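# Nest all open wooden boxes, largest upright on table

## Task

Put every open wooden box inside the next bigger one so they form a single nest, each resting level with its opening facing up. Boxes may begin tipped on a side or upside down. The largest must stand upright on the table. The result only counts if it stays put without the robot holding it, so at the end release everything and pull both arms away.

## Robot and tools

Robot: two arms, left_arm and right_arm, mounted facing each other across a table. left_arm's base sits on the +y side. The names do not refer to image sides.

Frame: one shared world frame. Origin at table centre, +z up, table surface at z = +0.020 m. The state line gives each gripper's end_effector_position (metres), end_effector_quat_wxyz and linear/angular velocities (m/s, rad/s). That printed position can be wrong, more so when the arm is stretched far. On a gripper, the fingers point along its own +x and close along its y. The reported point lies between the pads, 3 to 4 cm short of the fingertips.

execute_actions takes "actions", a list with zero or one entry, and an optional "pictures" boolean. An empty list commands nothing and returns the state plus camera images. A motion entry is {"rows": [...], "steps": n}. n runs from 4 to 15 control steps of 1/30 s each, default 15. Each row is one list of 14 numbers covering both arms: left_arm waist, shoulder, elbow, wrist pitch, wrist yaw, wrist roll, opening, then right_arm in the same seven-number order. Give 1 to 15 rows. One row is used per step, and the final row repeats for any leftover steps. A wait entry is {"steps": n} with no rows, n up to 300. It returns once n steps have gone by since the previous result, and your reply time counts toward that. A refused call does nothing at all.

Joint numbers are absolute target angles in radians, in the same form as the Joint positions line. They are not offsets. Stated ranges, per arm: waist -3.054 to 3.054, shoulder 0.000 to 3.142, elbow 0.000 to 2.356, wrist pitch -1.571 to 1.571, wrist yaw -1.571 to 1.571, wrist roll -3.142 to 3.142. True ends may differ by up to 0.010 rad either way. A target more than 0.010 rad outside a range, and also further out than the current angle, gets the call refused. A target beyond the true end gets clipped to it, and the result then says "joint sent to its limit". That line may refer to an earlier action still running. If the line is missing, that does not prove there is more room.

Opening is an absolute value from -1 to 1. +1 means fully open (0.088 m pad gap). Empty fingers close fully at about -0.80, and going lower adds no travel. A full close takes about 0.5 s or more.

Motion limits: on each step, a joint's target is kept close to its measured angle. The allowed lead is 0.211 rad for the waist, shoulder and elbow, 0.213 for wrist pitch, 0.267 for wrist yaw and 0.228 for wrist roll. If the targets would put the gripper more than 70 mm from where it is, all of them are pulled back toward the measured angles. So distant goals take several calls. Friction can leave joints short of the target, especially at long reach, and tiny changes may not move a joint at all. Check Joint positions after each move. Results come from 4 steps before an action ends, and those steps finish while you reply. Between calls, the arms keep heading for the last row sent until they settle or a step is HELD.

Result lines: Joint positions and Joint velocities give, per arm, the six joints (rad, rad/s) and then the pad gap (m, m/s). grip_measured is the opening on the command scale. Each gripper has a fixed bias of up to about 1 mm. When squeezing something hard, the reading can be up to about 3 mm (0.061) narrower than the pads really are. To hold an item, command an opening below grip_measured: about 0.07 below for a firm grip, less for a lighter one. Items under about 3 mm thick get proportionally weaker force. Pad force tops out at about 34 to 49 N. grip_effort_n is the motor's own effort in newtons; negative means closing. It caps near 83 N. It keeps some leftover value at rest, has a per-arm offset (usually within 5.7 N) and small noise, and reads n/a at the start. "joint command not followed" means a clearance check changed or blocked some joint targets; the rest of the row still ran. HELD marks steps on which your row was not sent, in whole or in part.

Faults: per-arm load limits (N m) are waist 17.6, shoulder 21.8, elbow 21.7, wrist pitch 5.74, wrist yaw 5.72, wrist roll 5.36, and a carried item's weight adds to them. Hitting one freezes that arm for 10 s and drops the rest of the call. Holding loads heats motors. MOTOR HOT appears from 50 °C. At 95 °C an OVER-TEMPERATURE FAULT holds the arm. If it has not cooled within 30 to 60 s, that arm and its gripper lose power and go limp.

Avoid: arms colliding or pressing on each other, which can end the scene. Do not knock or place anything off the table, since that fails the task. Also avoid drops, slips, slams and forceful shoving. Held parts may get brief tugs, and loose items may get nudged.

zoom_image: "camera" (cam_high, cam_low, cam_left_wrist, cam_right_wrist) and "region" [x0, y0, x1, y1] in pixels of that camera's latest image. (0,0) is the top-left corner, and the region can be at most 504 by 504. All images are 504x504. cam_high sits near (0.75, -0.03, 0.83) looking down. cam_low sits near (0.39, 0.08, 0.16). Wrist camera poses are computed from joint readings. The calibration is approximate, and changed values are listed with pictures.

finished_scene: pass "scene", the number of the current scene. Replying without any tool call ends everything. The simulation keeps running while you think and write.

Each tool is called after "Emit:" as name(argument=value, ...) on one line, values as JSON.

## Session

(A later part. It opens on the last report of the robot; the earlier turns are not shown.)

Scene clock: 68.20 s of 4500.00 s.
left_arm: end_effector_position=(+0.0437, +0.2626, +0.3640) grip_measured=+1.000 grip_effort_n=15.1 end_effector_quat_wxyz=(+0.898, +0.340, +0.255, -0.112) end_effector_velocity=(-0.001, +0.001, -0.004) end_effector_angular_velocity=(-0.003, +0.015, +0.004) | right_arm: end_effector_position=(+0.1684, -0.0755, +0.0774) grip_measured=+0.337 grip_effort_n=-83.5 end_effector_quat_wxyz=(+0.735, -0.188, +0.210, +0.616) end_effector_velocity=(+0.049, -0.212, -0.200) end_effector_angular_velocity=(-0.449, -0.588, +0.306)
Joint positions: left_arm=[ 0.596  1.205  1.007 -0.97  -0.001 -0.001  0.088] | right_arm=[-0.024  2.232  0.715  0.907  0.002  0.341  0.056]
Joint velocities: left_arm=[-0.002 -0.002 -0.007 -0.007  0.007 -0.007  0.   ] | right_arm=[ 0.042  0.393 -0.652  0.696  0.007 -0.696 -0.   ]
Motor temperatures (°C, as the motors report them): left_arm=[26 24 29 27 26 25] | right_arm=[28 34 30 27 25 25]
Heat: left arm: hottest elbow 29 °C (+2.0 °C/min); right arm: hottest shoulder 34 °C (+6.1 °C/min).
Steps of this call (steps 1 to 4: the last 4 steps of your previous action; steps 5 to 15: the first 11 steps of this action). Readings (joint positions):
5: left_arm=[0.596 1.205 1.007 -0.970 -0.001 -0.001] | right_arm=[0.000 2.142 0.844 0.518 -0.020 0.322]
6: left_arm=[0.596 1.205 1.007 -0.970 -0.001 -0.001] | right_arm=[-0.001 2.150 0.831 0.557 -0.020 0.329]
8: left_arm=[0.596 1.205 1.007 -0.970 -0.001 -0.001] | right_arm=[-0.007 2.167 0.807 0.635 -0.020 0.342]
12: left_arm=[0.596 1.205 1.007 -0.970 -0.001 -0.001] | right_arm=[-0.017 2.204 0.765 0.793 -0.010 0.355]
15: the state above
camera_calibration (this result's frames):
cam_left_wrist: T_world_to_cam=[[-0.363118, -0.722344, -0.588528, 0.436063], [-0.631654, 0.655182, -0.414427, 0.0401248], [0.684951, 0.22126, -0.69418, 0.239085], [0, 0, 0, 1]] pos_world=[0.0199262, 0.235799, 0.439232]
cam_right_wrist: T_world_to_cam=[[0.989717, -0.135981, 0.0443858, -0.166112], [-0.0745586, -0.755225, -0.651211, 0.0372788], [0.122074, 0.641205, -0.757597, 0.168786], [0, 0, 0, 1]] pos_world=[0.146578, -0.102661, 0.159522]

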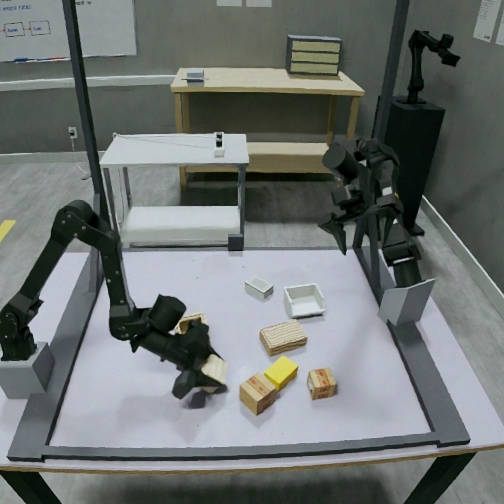

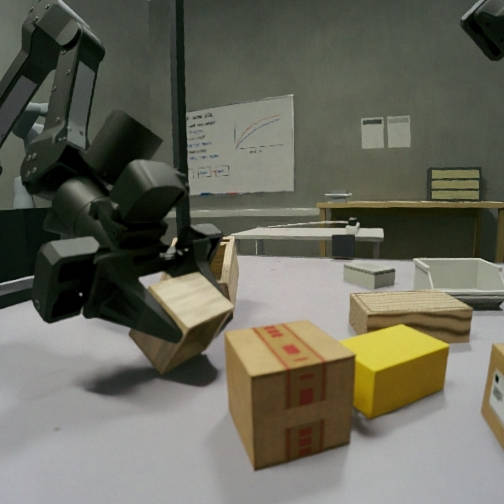

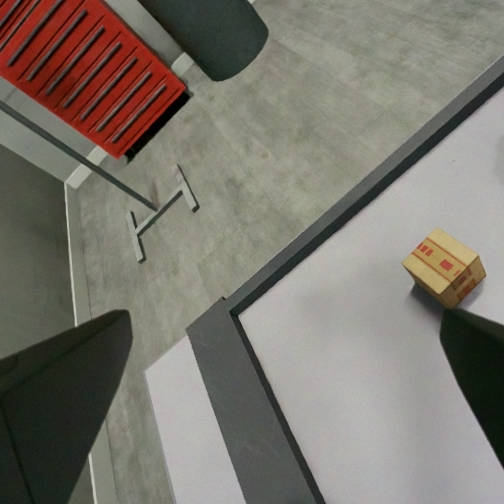

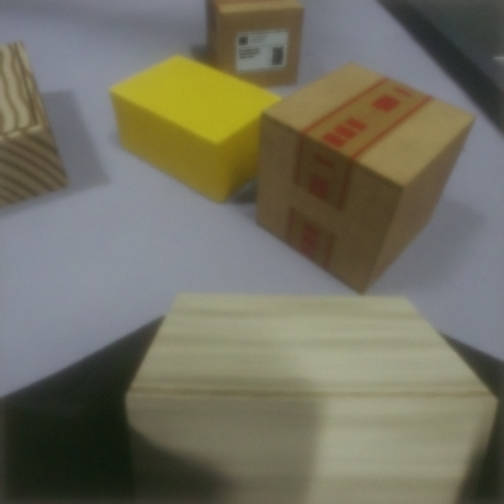

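Emit:
execute_actions(actions=[{"steps":10}], pictures=true)

Scene clock: 68.53 s of 4500.00 s.
left_arm: end_effector_position=(+0.0437, +0.2626, +0.3640) grip_measured=+1.000 grip_effort_n=15.1 end_effector_quat_wxyz=(+0.898, +0.340, +0.255, -0.112) end_effector_velocity=(+0.001, -0.002, -0.001) end_effector_angular_velocity=(-0.008, +0.004, -0.004) | right_arm: end_effector_position=(+0.1518, -0.1047, +0.0788) grip_measured=+0.337 grip_effort_n=-83.5 end_effector_quat_wxyz=(+0.716, -0.140, +0.132, +0.671) end_effector_velocity=(-0.100, -0.033, +0.050) end_effector_angular_velocity=(+0.529, +0.020, +0.444)
Joint positions: left_arm=[ 0.596  1.205  1.007 -0.97  -0.001 -0.001  0.088] | right_arm=[0.018 2.357 0.539 1.416 0.006 0.304 0.056]
Joint velocities: left_arm=[-0.002  0.002 -0.002  0.007  0.007 -0.007  0.   ] | right_arm=[ 0.173  0.276 -0.252  1.165 -0.081 -0.051  0.   ]
Motor temperatures (°C, as the motors report them): left_arm=[26 24 29 27 26 25] | right_arm=[28 34 30 27 25 25]
Heat: left arm: hottest elbow 29 °C (+2.0 °C/min); right arm: hottest shoulder 34 °C (+6.0 °C/min).
Kept back: nothing.
Steps of this call (steps 1 to 4: the last 4 steps of your previous action; steps 5 to 10: the robot went on to your last target). Readings (joint positions):
1: left_arm=[0.596 1.205 1.007 -0.970 -0.001 -0.001] | right_arm=[-0.020 2.250 0.688 0.964 0.010 0.333]
2: left_arm=[0.596 1.205 1.007 -0.970 -0.001 -0.001] | right_arm=[-0.018 2.264 0.663 1.017 0.012 0.328]
4: left_arm=[0.596 1.205 1.007 -0.970 -0.001 -0.001] | right_arm=[-0.011 2.289 0.619 1.135 0.016 0.319]
8: left_arm=[0.596 1.205 1.007 -0.970 -0.001 -0.001] | right_arm=[0.006 2.336 0.559 1.332 0.015 0.307]
10: the state above
camera_calibration (this result's frames):
cam_left_wrist: T_world_to_cam=[[-0.363118, -0.722344, -0.588528, 0.436063], [-0.631654, 0.655182, -0.414427, 0.0401248], [0.684951, 0.22126, -0.69418, 0.239085], [0, 0, 0, 1]] pos_world=[0.0199262, 0.235799, 0.439232]
cam_right_wrist: T_world_to_cam=[[0.997963, -0.031572, 0.0554416, -0.144871], [0.0233758, -0.627614, -0.778174, 0.0233359], [0.0593644, 0.777885, -0.625597, 0.204023], [0, 0, 0, 1]] pos_world=[0.131918, -0.148634, 0.153827]

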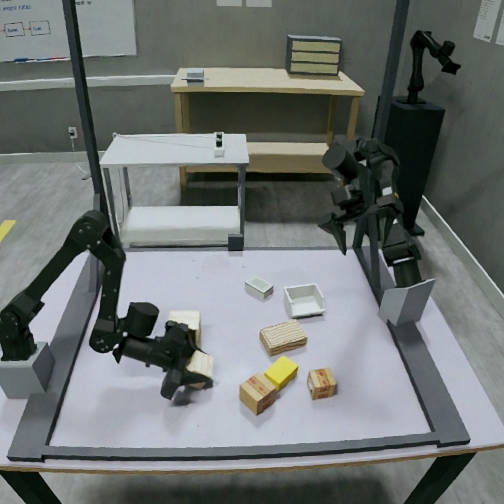

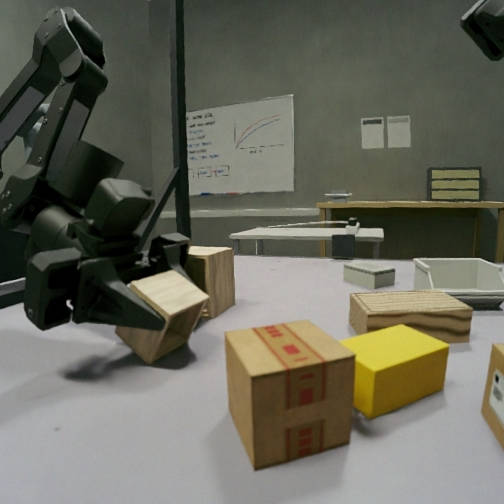

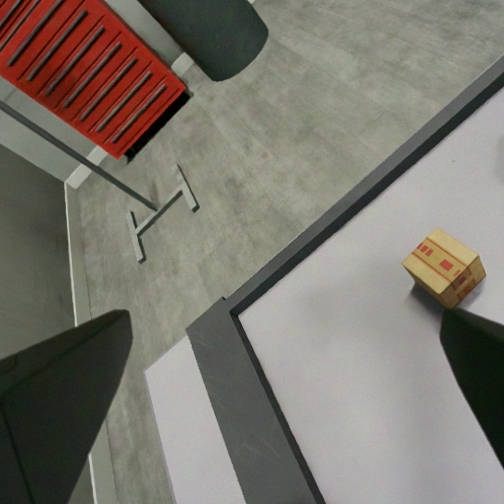

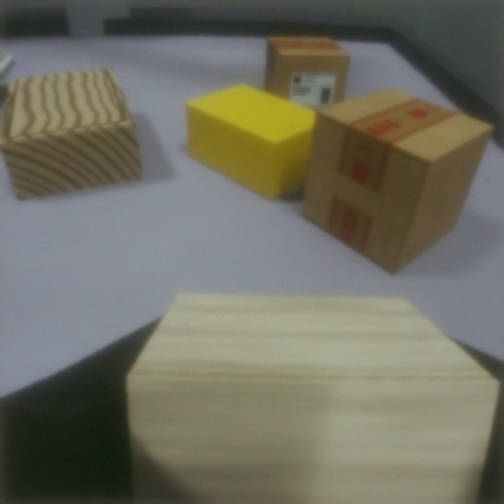

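Emit:
execute_actions(actions=[{"rows":[[0.6,1.2,1.0,-0.97,0,0,1,0.03,2.46,0.46,1.565,0,0.3,0.25]],"steps":15}])

Emit:
execute_actions(actions=[{"rows":[[0.6,1.2,1.0,-0.97,0,0,1,0.03,2.46,0.46,1.565,0,0.3,1]],"steps":15}], pictures=true)

Scene clock: 69.07 s of 4500.00 s.
left_arm: end_effector_position=(+0.0437, +0.2626, +0.3640) grip_measured=+1.000 grip_effort_n=15.1 end_effector_quat_wxyz=(+0.898, +0.340, +0.255, -0.112) end_effector_velocity=(+0.001, -0.000, +0.001) end_effector_angular_velocity=(-0.005, -0.010, +0.003) | right_arm: end_effector_position=(+0.1521, -0.1216, +0.0732) grip_measured=+0.337 grip_effort_n=-83.5 end_effector_quat_wxyz=(+0.713, -0.131, +0.124, +0.678) end_effector_velocity=(+0.001, -0.002, -0.003) end_effector_angular_velocity=(-0.013, -0.005, +0.003)
Joint positions: left_arm=[ 0.596  1.205  1.007 -0.97  -0.001 -0.001  0.088] | right_arm=[0.024 2.424 0.482 1.567 0.007 0.306 0.056]
Joint velocities: left_arm=[-0.002 -0.002 -0.002  0.007 -0.007 -0.007  0.   ] | right_arm=[-0.002  0.002 -0.002 -0.007 -0.007 -0.007 -0.   ]
Motor temperatures (°C, as the motors report them): left_arm=[26 24 29 27 26 25] | right_arm=[28 34 30 27 25 25]
Heat: left arm: hottest elbow 29 °C (+2.0 °C/min); right arm: hottest shoulder 34 °C (+6.1 °C/min).
Steps of this call (steps 1 to 5: the robot went on to your last target; steps 6 to 16: the first 11 steps of this action). Readings (joint positions):
6: left_arm=[0.596 1.205 1.007 -0.970 -0.001 -0.001] | right_arm=[0.028 2.376 0.522 1.544 0.004 0.302]
7: left_arm=[0.596 1.205 1.007 -0.970 -0.001 -0.001] | right_arm=[0.028 2.387 0.515 1.558 0.004 0.302]
9: left_arm=[0.596 1.205 1.007 -0.970 -0.001 -0.001] | right_arm=[0.028 2.416 0.492 1.560 0.005 0.304]
13: left_arm=[0.596 1.205 1.007 -0.970 -0.001 -0.001] | right_arm=[0.024 2.423 0.482 1.567 0.007 0.306]
16: the state above

Scene clock: 69.57 s of 4500.00 s.
left_arm: end_effector_position=(+0.0437, +0.2626, +0.3640) grip_measured=+1.000 grip_effort_n=15.1 end_effector_quat_wxyz=(+0.898, +0.340, +0.255, -0.112) end_effector_velocity=(+0.001, +0.002, +0.001) end_effector_angular_velocity=(-0.011, -0.019, +0.020) | right_arm: end_effector_position=(+0.1558, -0.1325, +0.0602) grip_measured=+0.965 grip_effort_n=18.8 end_effector_quat_wxyz=(+0.713, -0.149, +0.139, +0.671) end_effector_velocity=(+0.001, -0.003, -0.002) end_effector_angular_velocity=(-0.014, -0.018, +0.009)
Joint positions: left_arm=[ 0.596  1.205  1.007 -0.97  -0.001 -0.001  0.088] | right_arm=[0.026 2.451 0.463 1.565 0.005 0.302 0.086]
Joint velocities: left_arm=[-0.002 -0.007 -0.007  0.007 -0.022 -0.022  0.   ] | right_arm=[-0.002 -0.002 -0.007 -0.007 -0.007 -0.022  0.014]
Motor temperatures (°C, as the motors report them): left_arm=[26 24 29 27 26 25] | right_arm=[28 34 30 27 25 25]
Heat: left arm: hottest elbow 29 °C (+2.0 °C/min); right arm: hottest shoulder 34 °C (+6.0 °C/min).
Steps of this call (steps 1 to 4: the last 4 steps of your previous action; steps 5 to 15: the first 11 steps of this action). Readings (joint positions):
5: left_arm=[0.596 1.205 1.007 -0.970 -0.001 -0.001] | right_arm=[0.024 2.424 0.481 1.567 0.007 0.306]
6: left_arm=[0.596 1.205 1.007 -0.970 -0.001 -0.001] | right_arm=[0.025 2.428 0.480 1.567 0.006 0.303]
8: left_arm=[0.596 1.205 1.007 -0.970 -0.001 -0.001] | right_arm=[0.026 2.443 0.470 1.565 0.005 0.302]
12: left_arm=[0.596 1.205 1.007 -0.970 -0.001 -0.001] | right_arm=[0.026 2.451 0.463 1.564 0.005 0.302]
15: the state above
camera_calibration (this result's frames):
cam_left_wrist: T_world_to_cam=[[-0.363118, -0.722344, -0.588528, 0.436063], [-0.631654, 0.655182, -0.414427, 0.0401248], [0.684951, 0.22126, -0.69418, 0.239085], [0, 0, 0, 1]] pos_world=[0.0199262, 0.235799, 0.439232]
cam_right_wrist: T_world_to_cam=[[0.997879, -0.0270363, 0.0592107, -0.148353], [0.0278288, -0.645125, -0.76357, -0.0125439], [0.0588424, 0.763598, -0.643005, 0.213], [0, 0, 0, 1]] pos_world=[0.135854, -0.17475, 0.136166]

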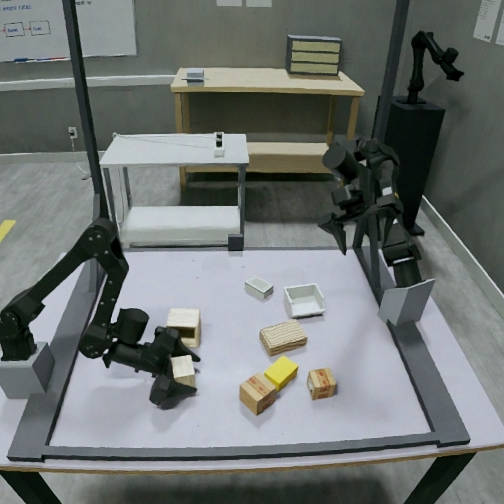

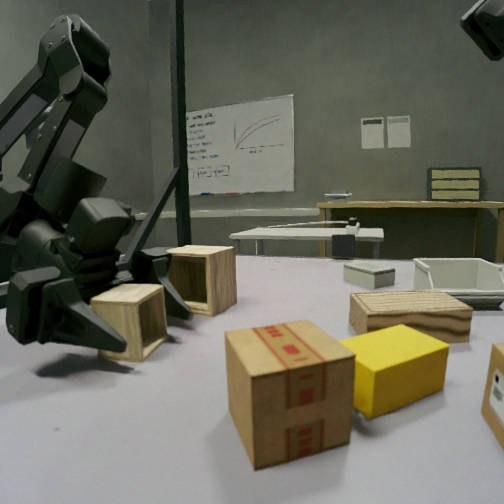

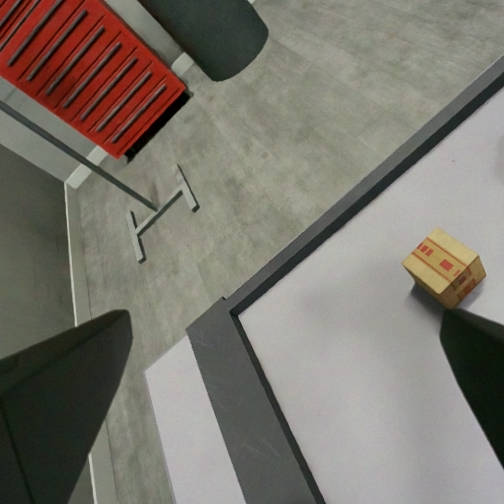

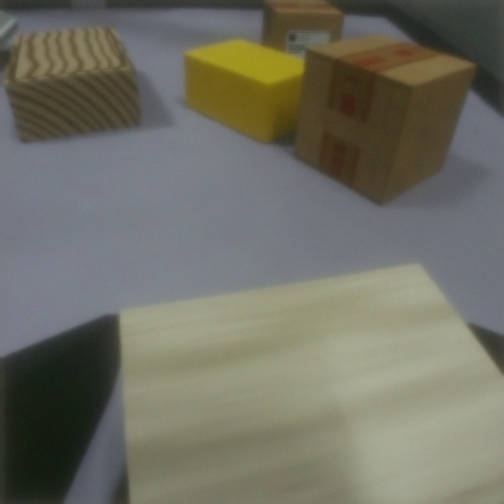

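Emit:
execute_actions(actions=[{"rows":[[0.6,1.2,1.0,-0.97,0,0,1,0.03,2.35,0.3,1.565,0,0.3,1],[0.6,1.2,1.0,-0.97,0,0,1,0.03,2.35,0.3,1.565,0,0.3,1],[0.6,1.2,1.0,-0.97,0,0,1,0.03,2.35,0.3,1.565,0,0.3,1],[0.6,1.2,1.0,-0.97,0,0,1,0.03,2.35,0.3,1.565,0,0.3,1],[0.6,1.2,1.0,-0.97,0,0,1,0.03,2.35,0.3,1.565,0,0.3,1],[0.6,1.2,1.0,-0.97,0,0,1,0.03,1.9,0.4,1.0,0,0.2,1]],"steps":15}])

Emit:
execute_actions(actions=[{"rows":[[0.6,1.2,1.0,-0.97,0,0,1,0.1,1.7,1.0,-0.3,-0.2,0,1]],"steps":15}])

Emit:
execute_actions(actions=[{"rows":[[0.6,1.2,1.0,-0.97,0,0,1,0.1,1.85,1.45,-1.19,-0.29,0,1]],"steps":15}])

Emit:
execute_actions(actions=[{"steps":20}], pictures=true)

Scene clock: 70.13 s of 4500.00 s.
left_arm: end_effector_position=(+0.0437, +0.2626, +0.3640) grip_measured=+1.000 grip_effort_n=15.1 end_effector_quat_wxyz=(+0.898, +0.340, +0.255, -0.112) end_effector_velocity=(-0.000, +0.003, -0.003) end_effector_angular_velocity=(-0.010, +0.005, +0.021) | right_arm: end_effector_position=(+0.1423, -0.1378, +0.1049) grip_measured=+0.998 grip_effort_n=17.9 end_effector_quat_wxyz=(+0.707, -0.189, +0.122, +0.671) end_effector_velocity=(-0.097, +0.124, +0.281) end_effector_angular_velocity=(+0.274, -0.115, +0.158)
Joint positions: left_arm=[ 0.596  1.205  1.007 -0.97  -0.001 -0.001  0.088] | right_arm=[0.026 2.125 0.387 1.284 0.005 0.221 0.088]
Joint velocities: left_arm=[-0.002 -0.002 -0.007 -0.007 -0.007 -0.022  0.   ] | right_arm=[-0.002 -1.477  0.237 -1.414 -0.007 -0.154  0.   ]
Motor temperatures (°C, as the motors report them): left_arm=[26 24 29 27 26 25] | right_arm=[28 34 30 27 25 25]
Heat: left arm: hottest elbow 29 °C (+2.0 °C/min); right arm: hottest shoulder 34 °C (+6.1 °C/min).
Steps of this call (steps 1 to 4: the last 4 steps of your previous action; steps 5 to 6: the robot went on to your last target; steps 7 to 17: the first 11 steps of this action). Readings (joint positions):
7: left_arm=[0.596 1.205 1.007 -0.970 -0.001 -0.001] | right_arm=[0.026 2.443 0.451 1.564 0.005 0.302]
8: left_arm=[0.596 1.205 1.007 -0.970 -0.001 -0.001] | right_arm=[0.026 2.425 0.421 1.564 0.005 0.302]
10: left_arm=[0.596 1.205 1.007 -0.970 -0.001 -0.001] | right_arm=[0.026 2.390 0.359 1.567 0.005 0.302]
14: left_arm=[0.596 1.205 1.007 -0.970 -0.001 -0.001] | right_arm=[0.026 2.275 0.350 1.423 0.005 0.248]
17: the state above

Scene clock: 70.63 s of 4500.00 s.
left_arm: end_effector_position=(+0.0437, +0.2626, +0.3640) grip_measured=+1.000 grip_effort_n=15.1 end_effector_quat_wxyz=(+0.898, +0.340, +0.255, -0.112) end_effector_velocity=(-0.000, -0.000, +0.002) end_effector_angular_velocity=(+0.006, -0.014, -0.008) | right_arm: end_effector_position=(+0.0423, -0.0665, +0.2261) grip_measured=+0.998 grip_effort_n=18.4 end_effector_quat_wxyz=(+0.598, -0.208, +0.023, +0.773) end_effector_velocity=(-0.202, +0.207, +0.324) end_effector_angular_velocity=(+0.155, -0.108, +0.408)
Joint positions: left_arm=[ 0.596  1.205  1.007 -0.97  -0.001 -0.001  0.088] | right_arm=[ 0.089  1.743  0.733  0.714 -0.17   0.028  0.088]
Joint velocities: left_arm=[-0.002 -0.007 -0.002  0.007 -0.007  0.007  0.   ] | right_arm=[ 0.081 -0.31   1.38  -1.473 -0.212 -0.212 -0.   ]
Motor temperatures (°C, as the motors report them): left_arm=[26 24 29 27 26 25] | right_arm=[28 34 30 27 25 25]
Heat: left arm: hottest elbow 29 °C (+2.0 °C/min); right arm: hottest shoulder 34 °C (+6.0 °C/min).
Steps of this call (steps 1 to 4: the last 4 steps of your previous action; steps 5 to 15: the first 11 steps of this action). Readings (joint positions):
5: left_arm=[0.596 1.205 1.007 -0.970 -0.001 -0.001] | right_arm=[0.027 1.942 0.408 1.076 -0.005 0.191]
6: left_arm=[0.596 1.205 1.007 -0.970 -0.001 -0.001] | right_arm=[0.033 1.923 0.424 1.037 -0.033 0.163]
8: left_arm=[0.596 1.205 1.007 -0.970 -0.001 -0.001] | right_arm=[0.052 1.879 0.472 0.984 -0.078 0.121]
12: left_arm=[0.596 1.205 1.007 -0.970 -0.001 -0.001] | right_arm=[0.077 1.786 0.606 0.849 -0.140 0.058]
15: the state above

Scene clock: 71.13 s of 4500.00 s.
left_arm: end_effector_position=(+0.0437, +0.2626, +0.3640) grip_measured=+1.000 grip_effort_n=15.1 end_effector_quat_wxyz=(+0.898, +0.340, +0.255, -0.112) end_effector_velocity=(+0.000, -0.001, +0.000) end_effector_angular_velocity=(-0.013, -0.001, -0.003) | right_arm: end_effector_position=(-0.0110, +0.0008, +0.2963) grip_measured=+0.998 grip_effort_n=18.8 end_effector_quat_wxyz=(+0.549, -0.270, +0.090, +0.786) end_effector_velocity=(-0.050, -0.005, +0.134) end_effector_angular_velocity=(-0.409, -0.035, -0.065)
Joint positions: left_arm=[ 0.596  1.205  1.007 -0.97  -0.001 -0.001  0.088] | right_arm=[ 0.097  1.838  1.378 -0.01  -0.281  0.002  0.088]
Joint velocities: left_arm=[ 0.002 -0.002 -0.002  0.007  0.007 -0.007  0.   ] | right_arm=[-0.002 -0.032  0.852 -1.297 -0.066 -0.007 -0.   ]
Motor temperatures (°C, as the motors report them): left_arm=[26 24 29 27 26 25] | right_arm=[28 34 30 27 25 25]
Heat: left arm: hottest elbow 29 °C (+2.0 °C/min); right arm: hottest shoulder 34 °C (+6.1 °C/min).
Steps of this call (steps 1 to 4: the last 4 steps of your previous action; steps 5 to 15: the first 11 steps of this action). Readings (joint positions):
5: left_arm=[0.596 1.205 1.007 -0.970 -0.001 -0.001] | right_arm=[0.095 1.721 0.949 0.478 -0.200 0.008]
6: left_arm=[0.596 1.205 1.007 -0.970 -0.001 -0.001] | right_arm=[0.095 1.738 0.999 0.433 -0.225 0.006]
8: left_arm=[0.596 1.205 1.007 -0.970 -0.001 -0.001] | right_arm=[0.097 1.784 1.100 0.331 -0.252 0.005]
12: left_arm=[0.596 1.205 1.007 -0.970 -0.001 -0.001] | right_arm=[0.097 1.834 1.269 0.127 -0.274 0.003]
15: the state above

Scene clock: 71.80 s of 4500.00 s.
left_arm: end_effector_position=(+0.0437, +0.2626, +0.3640) grip_measured=+1.000 grip_effort_n=15.1 end_effector_quat_wxyz=(+0.898, +0.340, +0.255, -0.112) end_effector_velocity=(+0.000, +0.001, +0.003) end_effector_angular_velocity=(-0.001, -0.023, +0.009) | right_arm: end_effector_position=(+0.0376, -0.1438, +0.2076) grip_measured=+0.998 grip_effort_n=18.8 end_effector_quat_wxyz=(+0.487, -0.508, +0.411, +0.580) end_effector_velocity=(+0.058, -0.298, -0.043) end_effector_angular_velocity=(-1.360, -0.196, -0.418)
Joint positions: left_arm=[ 0.596  1.205  1.007 -0.97  -0.001 -0.001  0.088] | right_arm=[ 0.097  1.839  1.439 -0.988 -0.285  0.002  0.088]
Joint velocities: left_arm=[-0.002 -0.007 -0.002  0.007 -0.022 -0.007  0.   ] | right_arm=[-0.002 -0.007 -0.002 -1.443 -0.007 -0.007 -0.   ]
Motor temperatures (°C, as the motors report them): left_arm=[26 24 29 27 26 25] | right_arm=[28 34 30 27 25 25]
Heat: left arm: hottest elbow 29 °C (+2.0 °C/min); right arm: hottest shoulder 34 °C (+6.0 °C/min).
Kept back: nothing.
Steps of this call (steps 1 to 4: the last 4 steps of your previous action; steps 5 to 20: the robot went on to your last target). Readings (joint positions):
1: left_arm=[0.596 1.205 1.007 -0.970 -0.001 -0.001] | right_arm=[0.097 1.837 1.403 -0.055 -0.282 0.002]
2: left_arm=[0.596 1.205 1.007 -0.970 -0.001 -0.001] | right_arm=[0.097 1.835 1.422 -0.102 -0.283 0.002]
4: left_arm=[0.596 1.205 1.007 -0.970 -0.001 -0.001] | right_arm=[0.097 1.835 1.438 -0.200 -0.284 0.002]
8: left_arm=[0.596 1.205 1.007 -0.970 -0.001 -0.001] | right_arm=[0.097 1.839 1.439 -0.399 -0.284 0.002]
20: the state above
camera_calibration (this result's frames):
cam_left_wrist: T_world_to_cam=[[-0.363118, -0.722344, -0.588528, 0.436063], [-0.631654, 0.655182, -0.414427, 0.0401248], [0.684951, 0.22126, -0.69418, 0.239085], [0, 0, 0, 1]] pos_world=[0.0199262, 0.235799, 0.439232]
cam_right_wrist: T_world_to_cam=[[0.973128, 0.230046, 0.0100103, 0.0087396], [0.226335, -0.963618, 0.142173, -0.145351], [0.0423525, -0.136087, -0.989791, 0.26656], [0, 0, 0, 1]] pos_world=[0.0131038, -0.105798, 0.284416]

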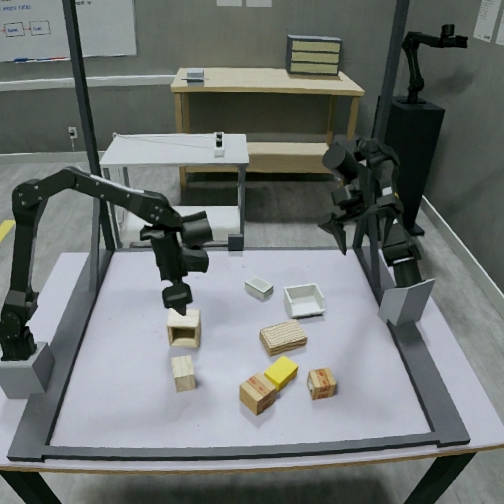

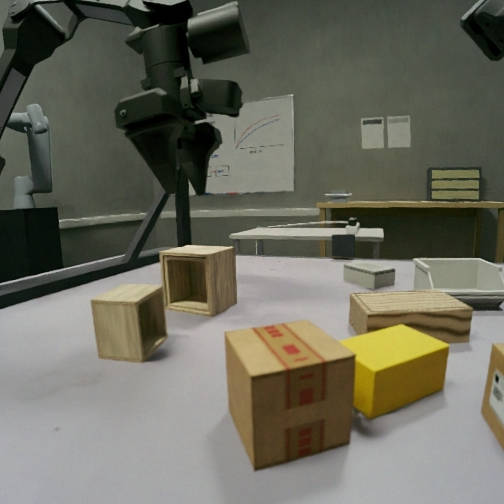

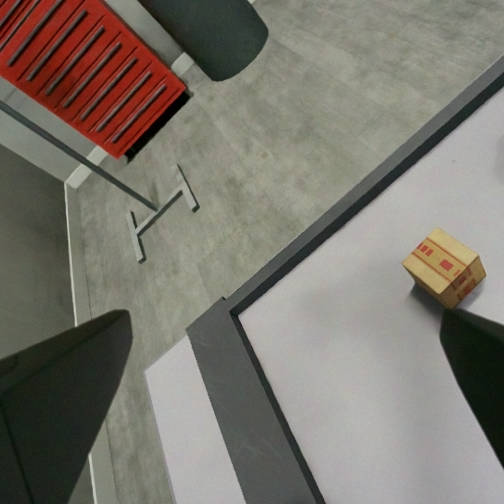

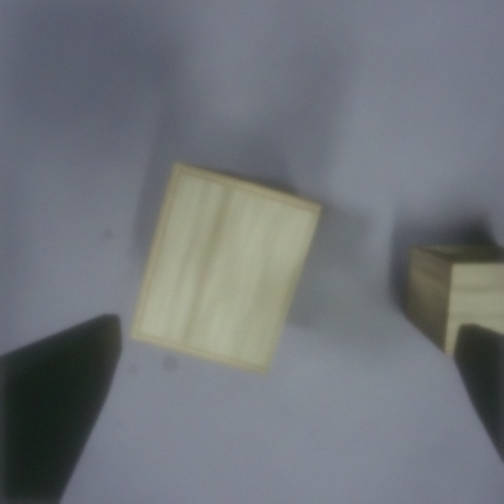

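Emit:
execute_actions(actions=[{"rows":[[0.6,1.2,1.0,-0.97,0,0,1,0.1,1.85,1.45,-1.19,-0.29,0,-1]],"steps":15}], pictures=true)

Scene clock: 72.80 s of 4500.00 s.
left_arm: end_effector_position=(+0.0437, +0.2626, +0.3640) grip_measured=+1.000 grip_effort_n=15.1 end_effector_quat_wxyz=(+0.898, +0.340, +0.255, -0.112) end_effector_velocity=(+0.000, -0.001, +0.000) end_effector_angular_velocity=(-0.014, -0.008, +0.007) | right_arm: end_effector_position=(+0.0444, -0.1854, +0.2056) grip_measured=-0.215 grip_effort_n=-14.7 end_effector_quat_wxyz=(+0.459, -0.547, +0.472, +0.517) end_effector_velocity=(-0.001, -0.002, -0.001) end_effector_angular_velocity=(-0.013, +0.006, +0.006)
Joint positions: left_arm=[ 0.596  1.205  1.007 -0.97  -0.001 -0.001  0.088] | right_arm=[ 0.097  1.839  1.44  -1.188 -0.285  0.002  0.028]
Joint velocities: left_arm=[-0.007 -0.002 -0.002  0.007 -0.007 -0.022  0.   ] | right_arm=[ 0.002  0.002 -0.002 -0.007 -0.007 -0.007 -0.175]
Motor temperatures (°C, as the motors report them): left_arm=[26 24 29 27 26 25] | right_arm=[28 34 30 27 25 25]
Heat: left arm: hottest elbow 29 °C (+2.0 °C/min); right arm: hottest shoulder 34 °C (+6.0 °C/min).
Steps of this call (steps 1 to 19: the robot went on to your last target; steps 20 to 30: the first 11 steps of this action). Readings (joint positions):
20: left_arm=[0.596 1.205 1.007 -0.970 -0.001 -0.001] | right_arm=[0.097 1.839 1.440 -1.187 -0.285 0.002]
21: left_arm=[0.596 1.205 1.007 -0.970 -0.001 -0.001] | right_arm=[0.097 1.839 1.440 -1.187 -0.285 0.002]
23: left_arm=[0.596 1.205 1.007 -0.970 -0.001 -0.001] | right_arm=[0.097 1.839 1.440 -1.188 -0.285 0.002]
27: left_arm=[0.596 1.205 1.007 -0.970 -0.001 -0.001] | right_arm=[0.097 1.839 1.440 -1.188 -0.285 0.002]
30: the state above
camera_calibration (this result's frames):
cam_left_wrist: T_world_to_cam=[[-0.363118, -0.722344, -0.588528, 0.436063], [-0.631654, 0.655182, -0.414427, 0.0401248], [0.684951, 0.22126, -0.69418, 0.239085], [0, 0, 0, 1]] pos_world=[0.0199262, 0.235799, 0.439232]
cam_right_wrist: T_world_to_cam=[[0.984881, 0.173233, -0.00053279, 0.00280235], [0.16391, -0.930871, 0.326515, -0.215676], [0.0560673, -0.321665, -0.945192, 0.214468], [0, 0, 0, 1]] pos_world=[0.0205668, -0.132265, 0.273136]

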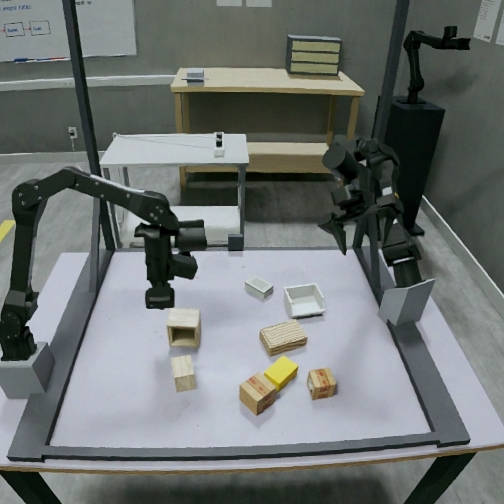

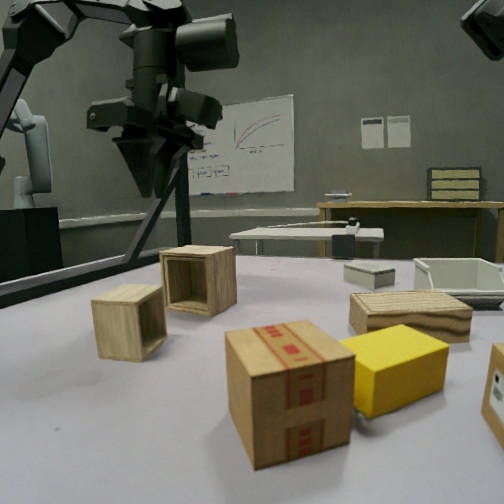

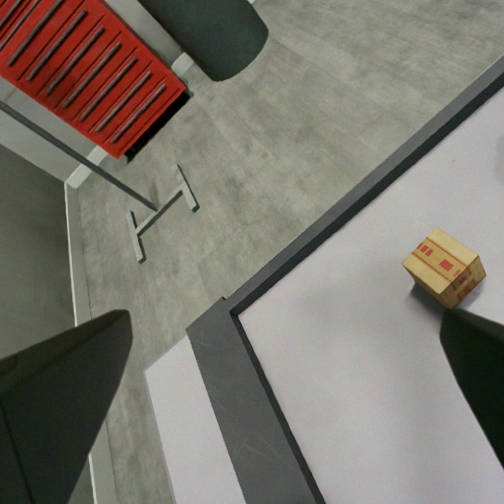

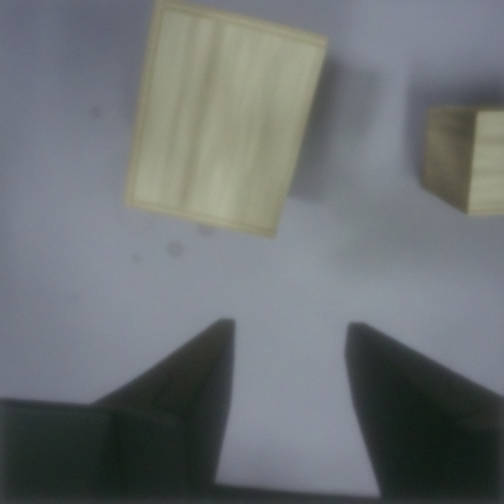

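Emit:
execute_actions(actions=[{"rows":[[0.6,1.2,1.0,-0.97,0,0,1,0.07,1.95,1.42,-1.02,-0.29,0,-1],[0.6,1.2,1.0,-0.97,0,0,1,0.07,1.95,1.42,-1.02,-0.29,0,-1],[0.6,1.2,1.0,-0.97,0,0,1,0.07,1.95,1.42,-1.02,-0.29,0,-1],[0.6,1.2,1.0,-0.97,0,0,1,0.07,1.95,1.42,-1.02,-0.29,0,-1],[0.6,1.2,1.0,-0.97,0,0,1,0.07,1.95,1.42,-1.02,-0.29,0,-1],[0.6,1.2,1.0,-0.97,0,0,1,0.07,1.95,1.42,-1.02,-0.29,0,-1],[0.6,1.2,1.0,-0.97,0,0,1,0.08,2.08,1.39,-0.86,-0.29,0,-1]],"steps":15}])

Emit:
execute_actions(actions=[{"steps":8}], pictures=true)

Scene clock: 73.60 s of 4500.00 s.
left_arm: end_effector_position=(+0.0437, +0.2626, +0.3640) grip_measured=+1.000 grip_effort_n=15.1 end_effector_quat_wxyz=(+0.898, +0.340, +0.255, -0.112) end_effector_velocity=(-0.003, +0.001, -0.005) end_effector_angular_velocity=(+0.016, +0.023, -0.002) | right_arm: end_effector_position=(+0.0665, -0.1369, +0.1394) grip_measured=-0.797 grip_effort_n=-83.5 end_effector_quat_wxyz=(+0.475, -0.528, +0.458, +0.534) end_effector_velocity=(+0.078, -0.057, -0.233) end_effector_angular_velocity=(-0.509, -0.056, -0.148)
Joint positions: left_arm=[ 0.596  1.205  1.007 -0.97  -0.001 -0.001  0.088] | right_arm=[ 0.075  2.031  1.415 -0.909 -0.288  0.002  0.   ]
Joint velocities: left_arm=[-0.007 -0.002 -0.002 -0.022  0.007  0.007  0.   ] | right_arm=[ 0.002  0.52  -0.242  0.227 -0.007 -0.007  0.   ]
Motor temperatures (°C, as the motors report them): left_arm=[26 24 29 27 26 25] | right_arm=[28 34 30 27 25 25]
Heat: left arm: hottest elbow 29 °C (+2.0 °C/min); right arm: hottest shoulder 34 °C (+6.0 °C/min).
Steps of this call (steps 1 to 4: the last 4 steps of your previous action; steps 5 to 13: the robot went on to your last target; steps 14 to 24: the first 11 steps of this action). Readings (joint positions):
14: left_arm=[0.596 1.205 1.007 -0.970 -0.001 -0.001] | right_arm=[0.097 1.848 1.440 -1.178 -0.286 0.002]
15: left_arm=[0.596 1.205 1.007 -0.970 -0.001 -0.001] | right_arm=[0.094 1.859 1.440 -1.135 -0.288 0.002]
17: left_arm=[0.596 1.205 1.007 -0.970 -0.001 -0.001] | right_arm=[0.084 1.895 1.441 -1.072 -0.288 0.002]
21: left_arm=[0.596 1.205 1.007 -0.970 -0.001 -0.001] | right_arm=[0.074 1.963 1.424 -0.984 -0.288 0.002]
24: the state above

Scene clock: 73.87 s of 4500.00 s.
left_arm: end_effector_position=(+0.0437, +0.2626, +0.3640) grip_measured=+1.000 grip_effort_n=15.1 end_effector_quat_wxyz=(+0.898, +0.340, +0.255, -0.112) end_effector_velocity=(-0.001, +0.002, -0.001) end_effector_angular_velocity=(+0.001, +0.001, +0.011) | right_arm: end_effector_position=(+0.0709, -0.1360, +0.1229) grip_measured=-0.797 grip_effort_n=-83.5 end_effector_quat_wxyz=(+0.473, -0.531, +0.461, +0.531) end_effector_velocity=(-0.000, +0.004, -0.001) end_effector_angular_velocity=(+0.016, +0.009, +0.025)
Joint positions: left_arm=[ 0.596  1.205  1.007 -0.97  -0.001 -0.001  0.088] | right_arm=[ 0.076  2.067  1.397 -0.866 -0.288  0.002  0.   ]
Joint velocities: left_arm=[-0.002 -0.002 -0.002 -0.007 -0.007 -0.007  0.   ] | right_arm=[-0.002  0.002 -0.002  0.022 -0.007 -0.022  0.   ]
Motor temperatures (°C, as the motors report them): left_arm=[26 24 29 27 26 25] | right_arm=[28 34 30 27 25 25]
Heat: left arm: hottest elbow 29 °C (+2.0 °C/min); right arm: hottest shoulder 34 °C (+6.0 °C/min).
Kept back: nothing.
Steps of this call (steps 1 to 4: the last 4 steps of your previous action; steps 5 to 8: the robot went on to your last target). Readings (joint positions):
1: left_arm=[0.596 1.205 1.007 -0.970 -0.001 -0.001] | right_arm=[0.075 2.046 1.407 -0.901 -0.288 0.002]
2: left_arm=[0.596 1.205 1.007 -0.970 -0.001 -0.001] | right_arm=[0.075 2.057 1.401 -0.892 -0.288 0.002]
4: left_arm=[0.596 1.205 1.007 -0.970 -0.001 -0.001] | right_arm=[0.076 2.067 1.397 -0.879 -0.288 0.002]
8: the state above
camera_calibration (this result's frames):
cam_left_wrist: T_world_to_cam=[[-0.363118, -0.722344, -0.588528, 0.436063], [-0.631654, 0.655182, -0.414427, 0.0401248], [0.684951, 0.22126, -0.69418, 0.239085], [0, 0, 0, 1]] pos_world=[0.0199262, 0.235799, 0.439232]
cam_right_wrist: T_world_to_cam=[[0.985743, 0.168252, -0.00112082, -0.0325426], [0.162101, -0.947879, 0.274316, -0.142866], [0.0450918, -0.270587, -0.961639, 0.160485], [0, 0, 0, 1]] pos_world=[0.0480009, -0.0865195, 0.193483]

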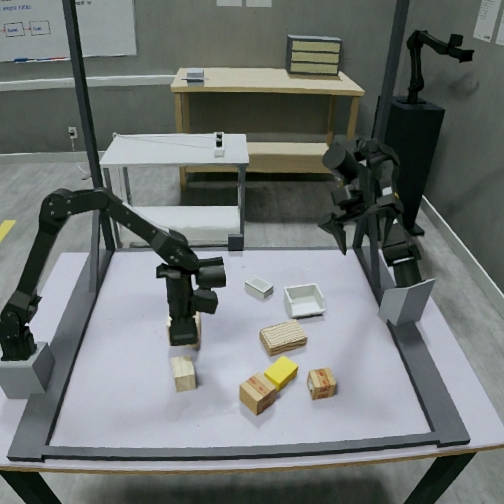

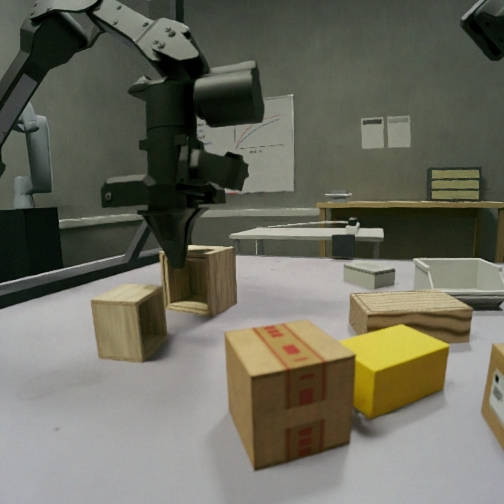

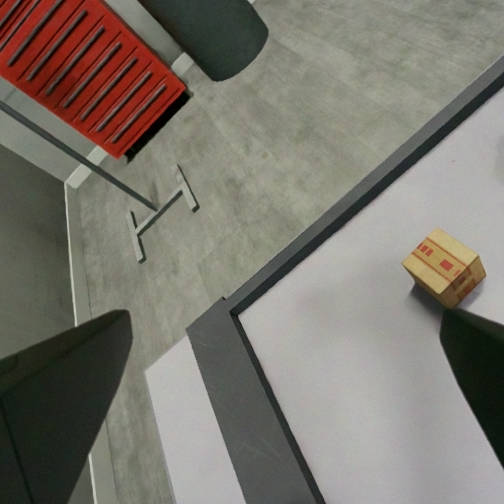

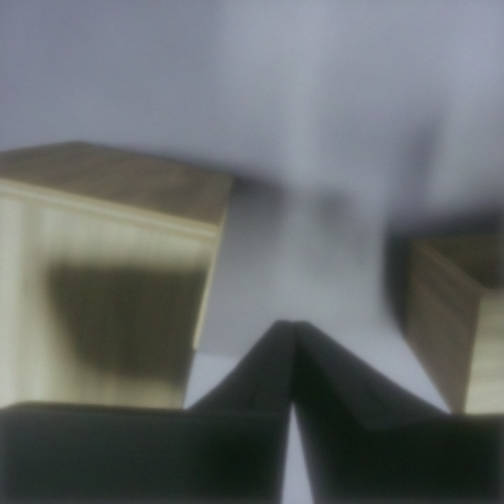

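Emit:
execute_actions(actions=[{"rows":[[0.6,1.2,1.0,-0.97,0,0,1,0.08,2.11,1.39,-0.83,-0.29,0,-1],[0.6,1.2,1.0,-0.97,0,0,1,0.08,2.11,1.39,-0.83,-0.29,0,-1],[0.6,1.2,1.0,-0.97,0,0,1,0.08,2.11,1.39,-0.83,-0.29,0,-1],[0.6,1.2,1.0,-0.97,0,0,1,0.11,2.11,1.405,-0.84,-0.29,0,-1],[0.6,1.2,1.0,-0.97,0,0,1,0.11,2.11,1.405,-0.84,-0.29,0,-1],[0.6,1.2,1.0,-0.97,0,0,1,0.125,2.11,1.415,-0.85,-0.29,0,-1],[0.6,1.2,1.0,-0.97,0,0,1,0.14,2.11,1.425,-0.86,-0.29,0,-1],[0.6,1.2,1.0,-0.97,0,0,1,0.15,2.11,1.435,-0.865,-0.29,0,-1],[0.6,1.2,1.0,-0.97,0,0,1,0.16,2.105,1.44,-0.87,-0.29,0,-1],[0.6,1.2,1.0,-0.97,0,0,1,0.17,2.10,1.445,-0.875,-0.29,0,-1]],"steps":15}], pictures=true)

Emit:
execute_actions(actions=[{"rows":[[0.6,1.2,1.0,-0.97,0,0,1,0.18,2.10,1.45,-0.88,-0.29,0,-1],[0.6,1.2,1.0,-0.97,0,0,1,0.19,2.095,1.46,-0.89,-0.29,0,-1],[0.6,1.2,1.0,-0.97,0,0,1,0.20,2.09,1.465,-0.895,-0.29,0,-1],[0.6,1.2,1.0,-0.97,0,0,1,0.21,2.085,1.47,-0.90,-0.29,0,-1],[0.6,1.2,1.0,-0.97,0,0,1,0.22,2.08,1.48,-0.91,-0.29,0,-1],[0.6,1.2,1.0,-0.97,0,0,1,0.23,2.075,1.49,-0.92,-0.29,0,-1],[0.6,1.2,1.0,-0.97,0,0,1,0.24,2.07,1.495,-0.925,-0.29,0,-1],[0.6,1.2,1.0,-0.97,0,0,1,0.25,2.07,1.50,-0.93,-0.29,0,-1]],"steps":15}], pictures=true)

Scene clock: 74.63 s of 4500.00 s.
left_arm: end_effector_position=(+0.0437, +0.2626, +0.3640) grip_measured=+1.000 grip_effort_n=15.1 end_effector_quat_wxyz=(+0.898, +0.340, +0.255, -0.112) end_effector_velocity=(+0.001, +0.004, -0.002) end_effector_angular_velocity=(+0.021, -0.005, +0.015) | right_arm: end_effector_position=(+0.0492, -0.1375, +0.1100) grip_measured=-0.797 grip_effort_n=-83.5 end_effector_quat_wxyz=(+0.451, -0.550, +0.451, +0.539) end_effector_velocity=(-0.136, +0.005, +0.005) end_effector_angular_velocity=(+0.007, +0.023, +0.345)
Joint positions: left_arm=[ 0.596  1.205  1.007 -0.97  -0.001 -0.001  0.088] | right_arm=[ 0.14   2.097  1.418 -0.862 -0.288  0.002  0.   ]
Joint velocities: left_arm=[-0.002 -0.002 -0.007 -0.007 -0.022  0.007  0.   ] | right_arm=[ 0.32  -0.002  0.188 -0.081 -0.007 -0.007  0.   ]
Motor temperatures (°C, as the motors report them): left_arm=[26 24 29 27 26 25] | right_arm=[28 34 30 27 25 25]
Heat: left arm: hottest elbow 29 °C (+2.0 °C/min); right arm: hottest shoulder 34 °C (+6.0 °C/min).
Steps of this call (steps 1 to 12: the robot went on to your last target; steps 13 to 23: the first 11 steps of this action). Readings (joint positions):
13: left_arm=[0.596 1.205 1.007 -0.970 -0.001 -0.001] | right_arm=[0.076 2.070 1.397 -0.860 -0.288 0.002]
14: left_arm=[0.596 1.205 1.007 -0.970 -0.001 -0.001] | right_arm=[0.076 2.074 1.397 -0.851 -0.288 0.002]
16: left_arm=[0.596 1.205 1.007 -0.970 -0.001 -0.001] | right_arm=[0.077 2.083 1.397 -0.842 -0.288 0.002]
20: left_arm=[0.596 1.205 1.007 -0.970 -0.001 -0.001] | right_arm=[0.105 2.096 1.401 -0.850 -0.288 0.002]
23: the state above
camera_calibration (this result's frames):
cam_left_wrist: T_world_to_cam=[[-0.363118, -0.722344, -0.588528, 0.436063], [-0.631654, 0.655182, -0.414427, 0.0401248], [0.684951, 0.22126, -0.69418, 0.239085], [0, 0, 0, 1]] pos_world=[0.0199262, 0.235799, 0.439232]
cam_right_wrist: T_world_to_cam=[[0.974027, 0.226401, -0.00379959, -0.00209169], [0.217302, -0.929902, 0.296751, -0.139952], [0.0636515, -0.289869, -0.954947, 0.144336], [0, 0, 0, 1]] pos_world=[0.023262, -0.0878294, 0.179356]

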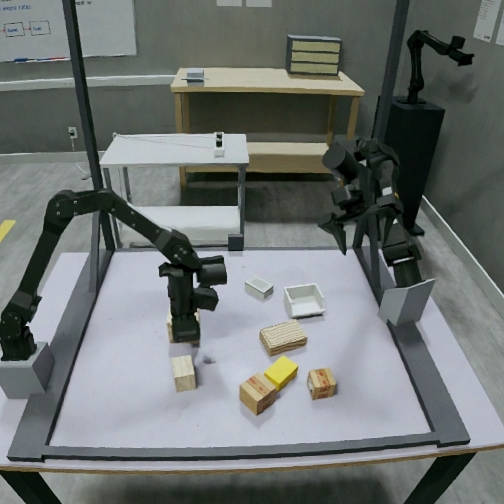

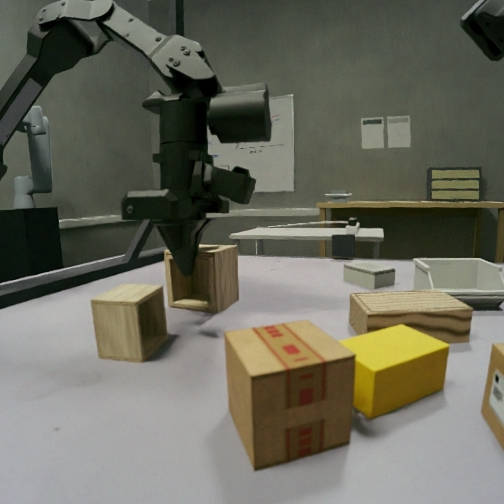

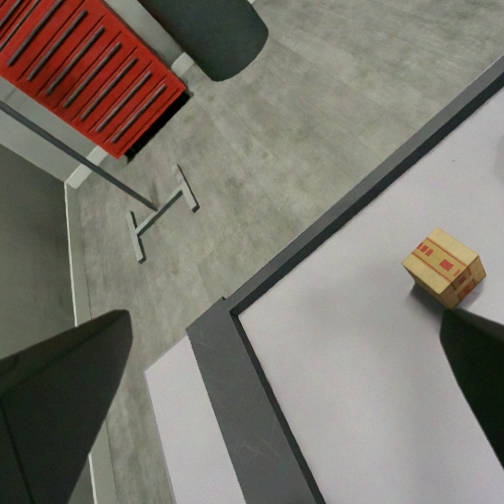

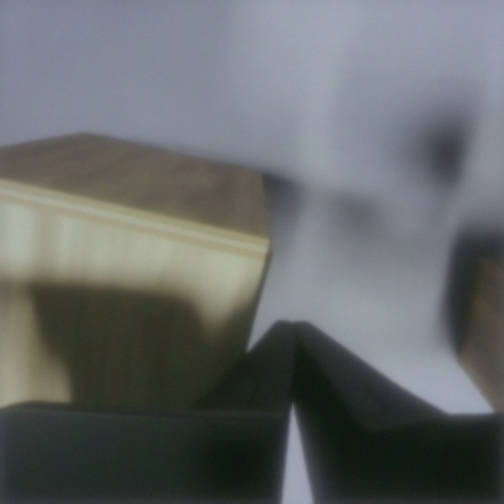

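Scene clock: 75.13 s of 4500.00 s.
left_arm: end_effector_position=(+0.0437, +0.2626, +0.3640) grip_measured=+1.000 grip_effort_n=15.1 end_effector_quat_wxyz=(+0.898, +0.340, +0.255, -0.112) end_effector_velocity=(-0.002, +0.004, -0.003) end_effector_angular_velocity=(+0.019, +0.012, +0.011) | right_arm: end_effector_position=(+0.0066, -0.1418, +0.1178) grip_measured=-0.797 grip_effort_n=-83.5 end_effector_quat_wxyz=(+0.420, -0.573, +0.426, +0.560) end_effector_velocity=(-0.092, -0.012, +0.035) end_effector_angular_velocity=(+0.037, +0.034, +0.222)
Joint positions: left_arm=[ 0.596  1.205  1.007 -0.97  -0.001 -0.001  0.088] | right_arm=[ 0.238  2.083  1.483 -0.919 -0.288  0.002  0.   ]
Joint velocities: left_arm=[-0.002 -0.002 -0.002 -0.022 -0.007  0.007  0.   ] | right_arm=[ 0.193 -0.09   0.11  -0.095 -0.007 -0.007  0.   ]
Motor temperatures (°C, as the motors report them): left_arm=[26 24 29 27 26 25] | right_arm=[28 34 30 27 25 25]
Heat: left arm: hottest elbow 29 °C (+2.0 °C/min); right arm: hottest shoulder 34 °C (+6.1 °C/min).
Steps of this call (steps 1 to 4: the last 4 steps of your previous action; steps 5 to 15: the first 11 steps of this action). Readings (joint positions):
5: left_arm=[0.596 1.205 1.007 -0.970 -0.001 -0.001] | right_arm=[0.167 2.097 1.435 -0.870 -0.288 0.002]
6: left_arm=[0.596 1.205 1.007 -0.970 -0.001 -0.001] | right_arm=[0.168 2.097 1.437 -0.874 -0.288 0.002]
8: left_arm=[0.596 1.205 1.007 -0.970 -0.001 -0.001] | right_arm=[0.175 2.097 1.443 -0.883 -0.288 0.002]
12: left_arm=[0.596 1.205 1.007 -0.970 -0.001 -0.001] | right_arm=[0.210 2.093 1.468 -0.908 -0.288 0.002]
15: the state above
camera_calibration (this result's frames):
cam_left_wrist: T_world_to_cam=[[-0.363118, -0.722344, -0.588528, 0.436063], [-0.631654, 0.655182, -0.414427, 0.0401248], [0.684951, 0.22126, -0.69418, 0.239085], [0, 0, 0, 1]] pos_world=[0.0199262, 0.235799, 0.439232]
cam_right_wrist: T_world_to_cam=[[0.946702, 0.321963, -0.009749, 0.0548196], [0.309533, -0.900945, 0.304117, -0.134359], [0.0891312, -0.290926, -0.952585, 0.152644], [0, 0, 0, 1]] pos_world=[-0.0239144, -0.0942923, 0.186802]

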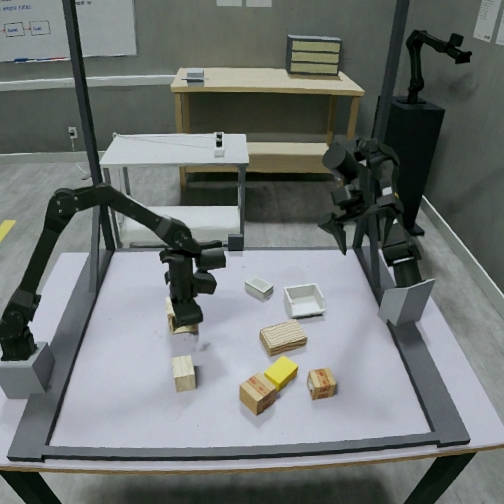

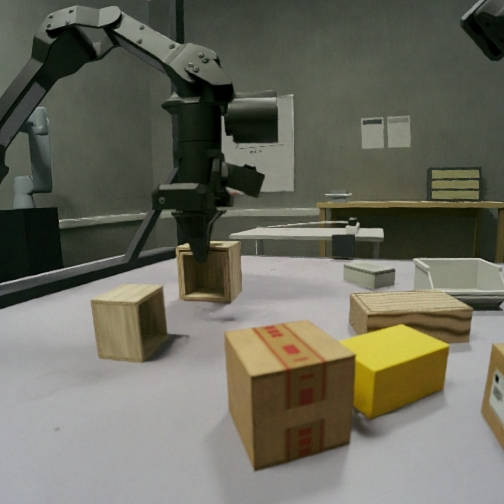

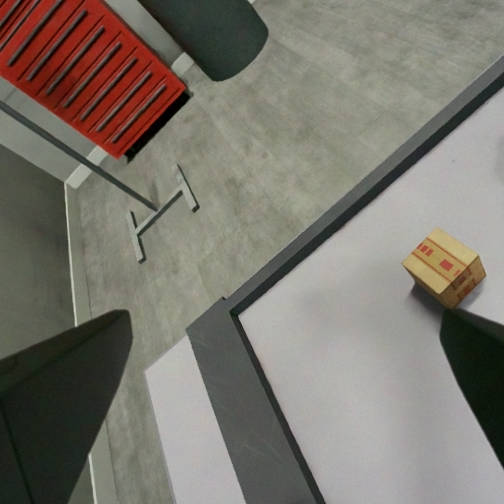

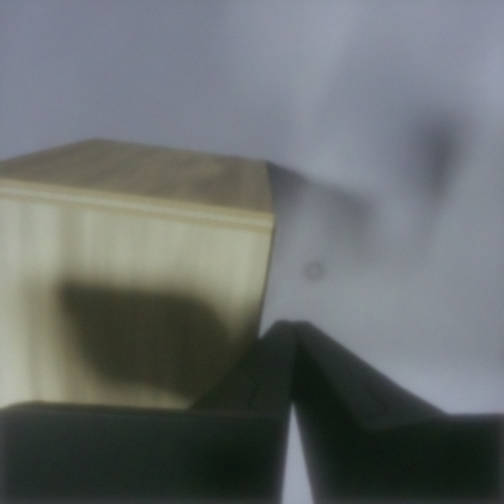

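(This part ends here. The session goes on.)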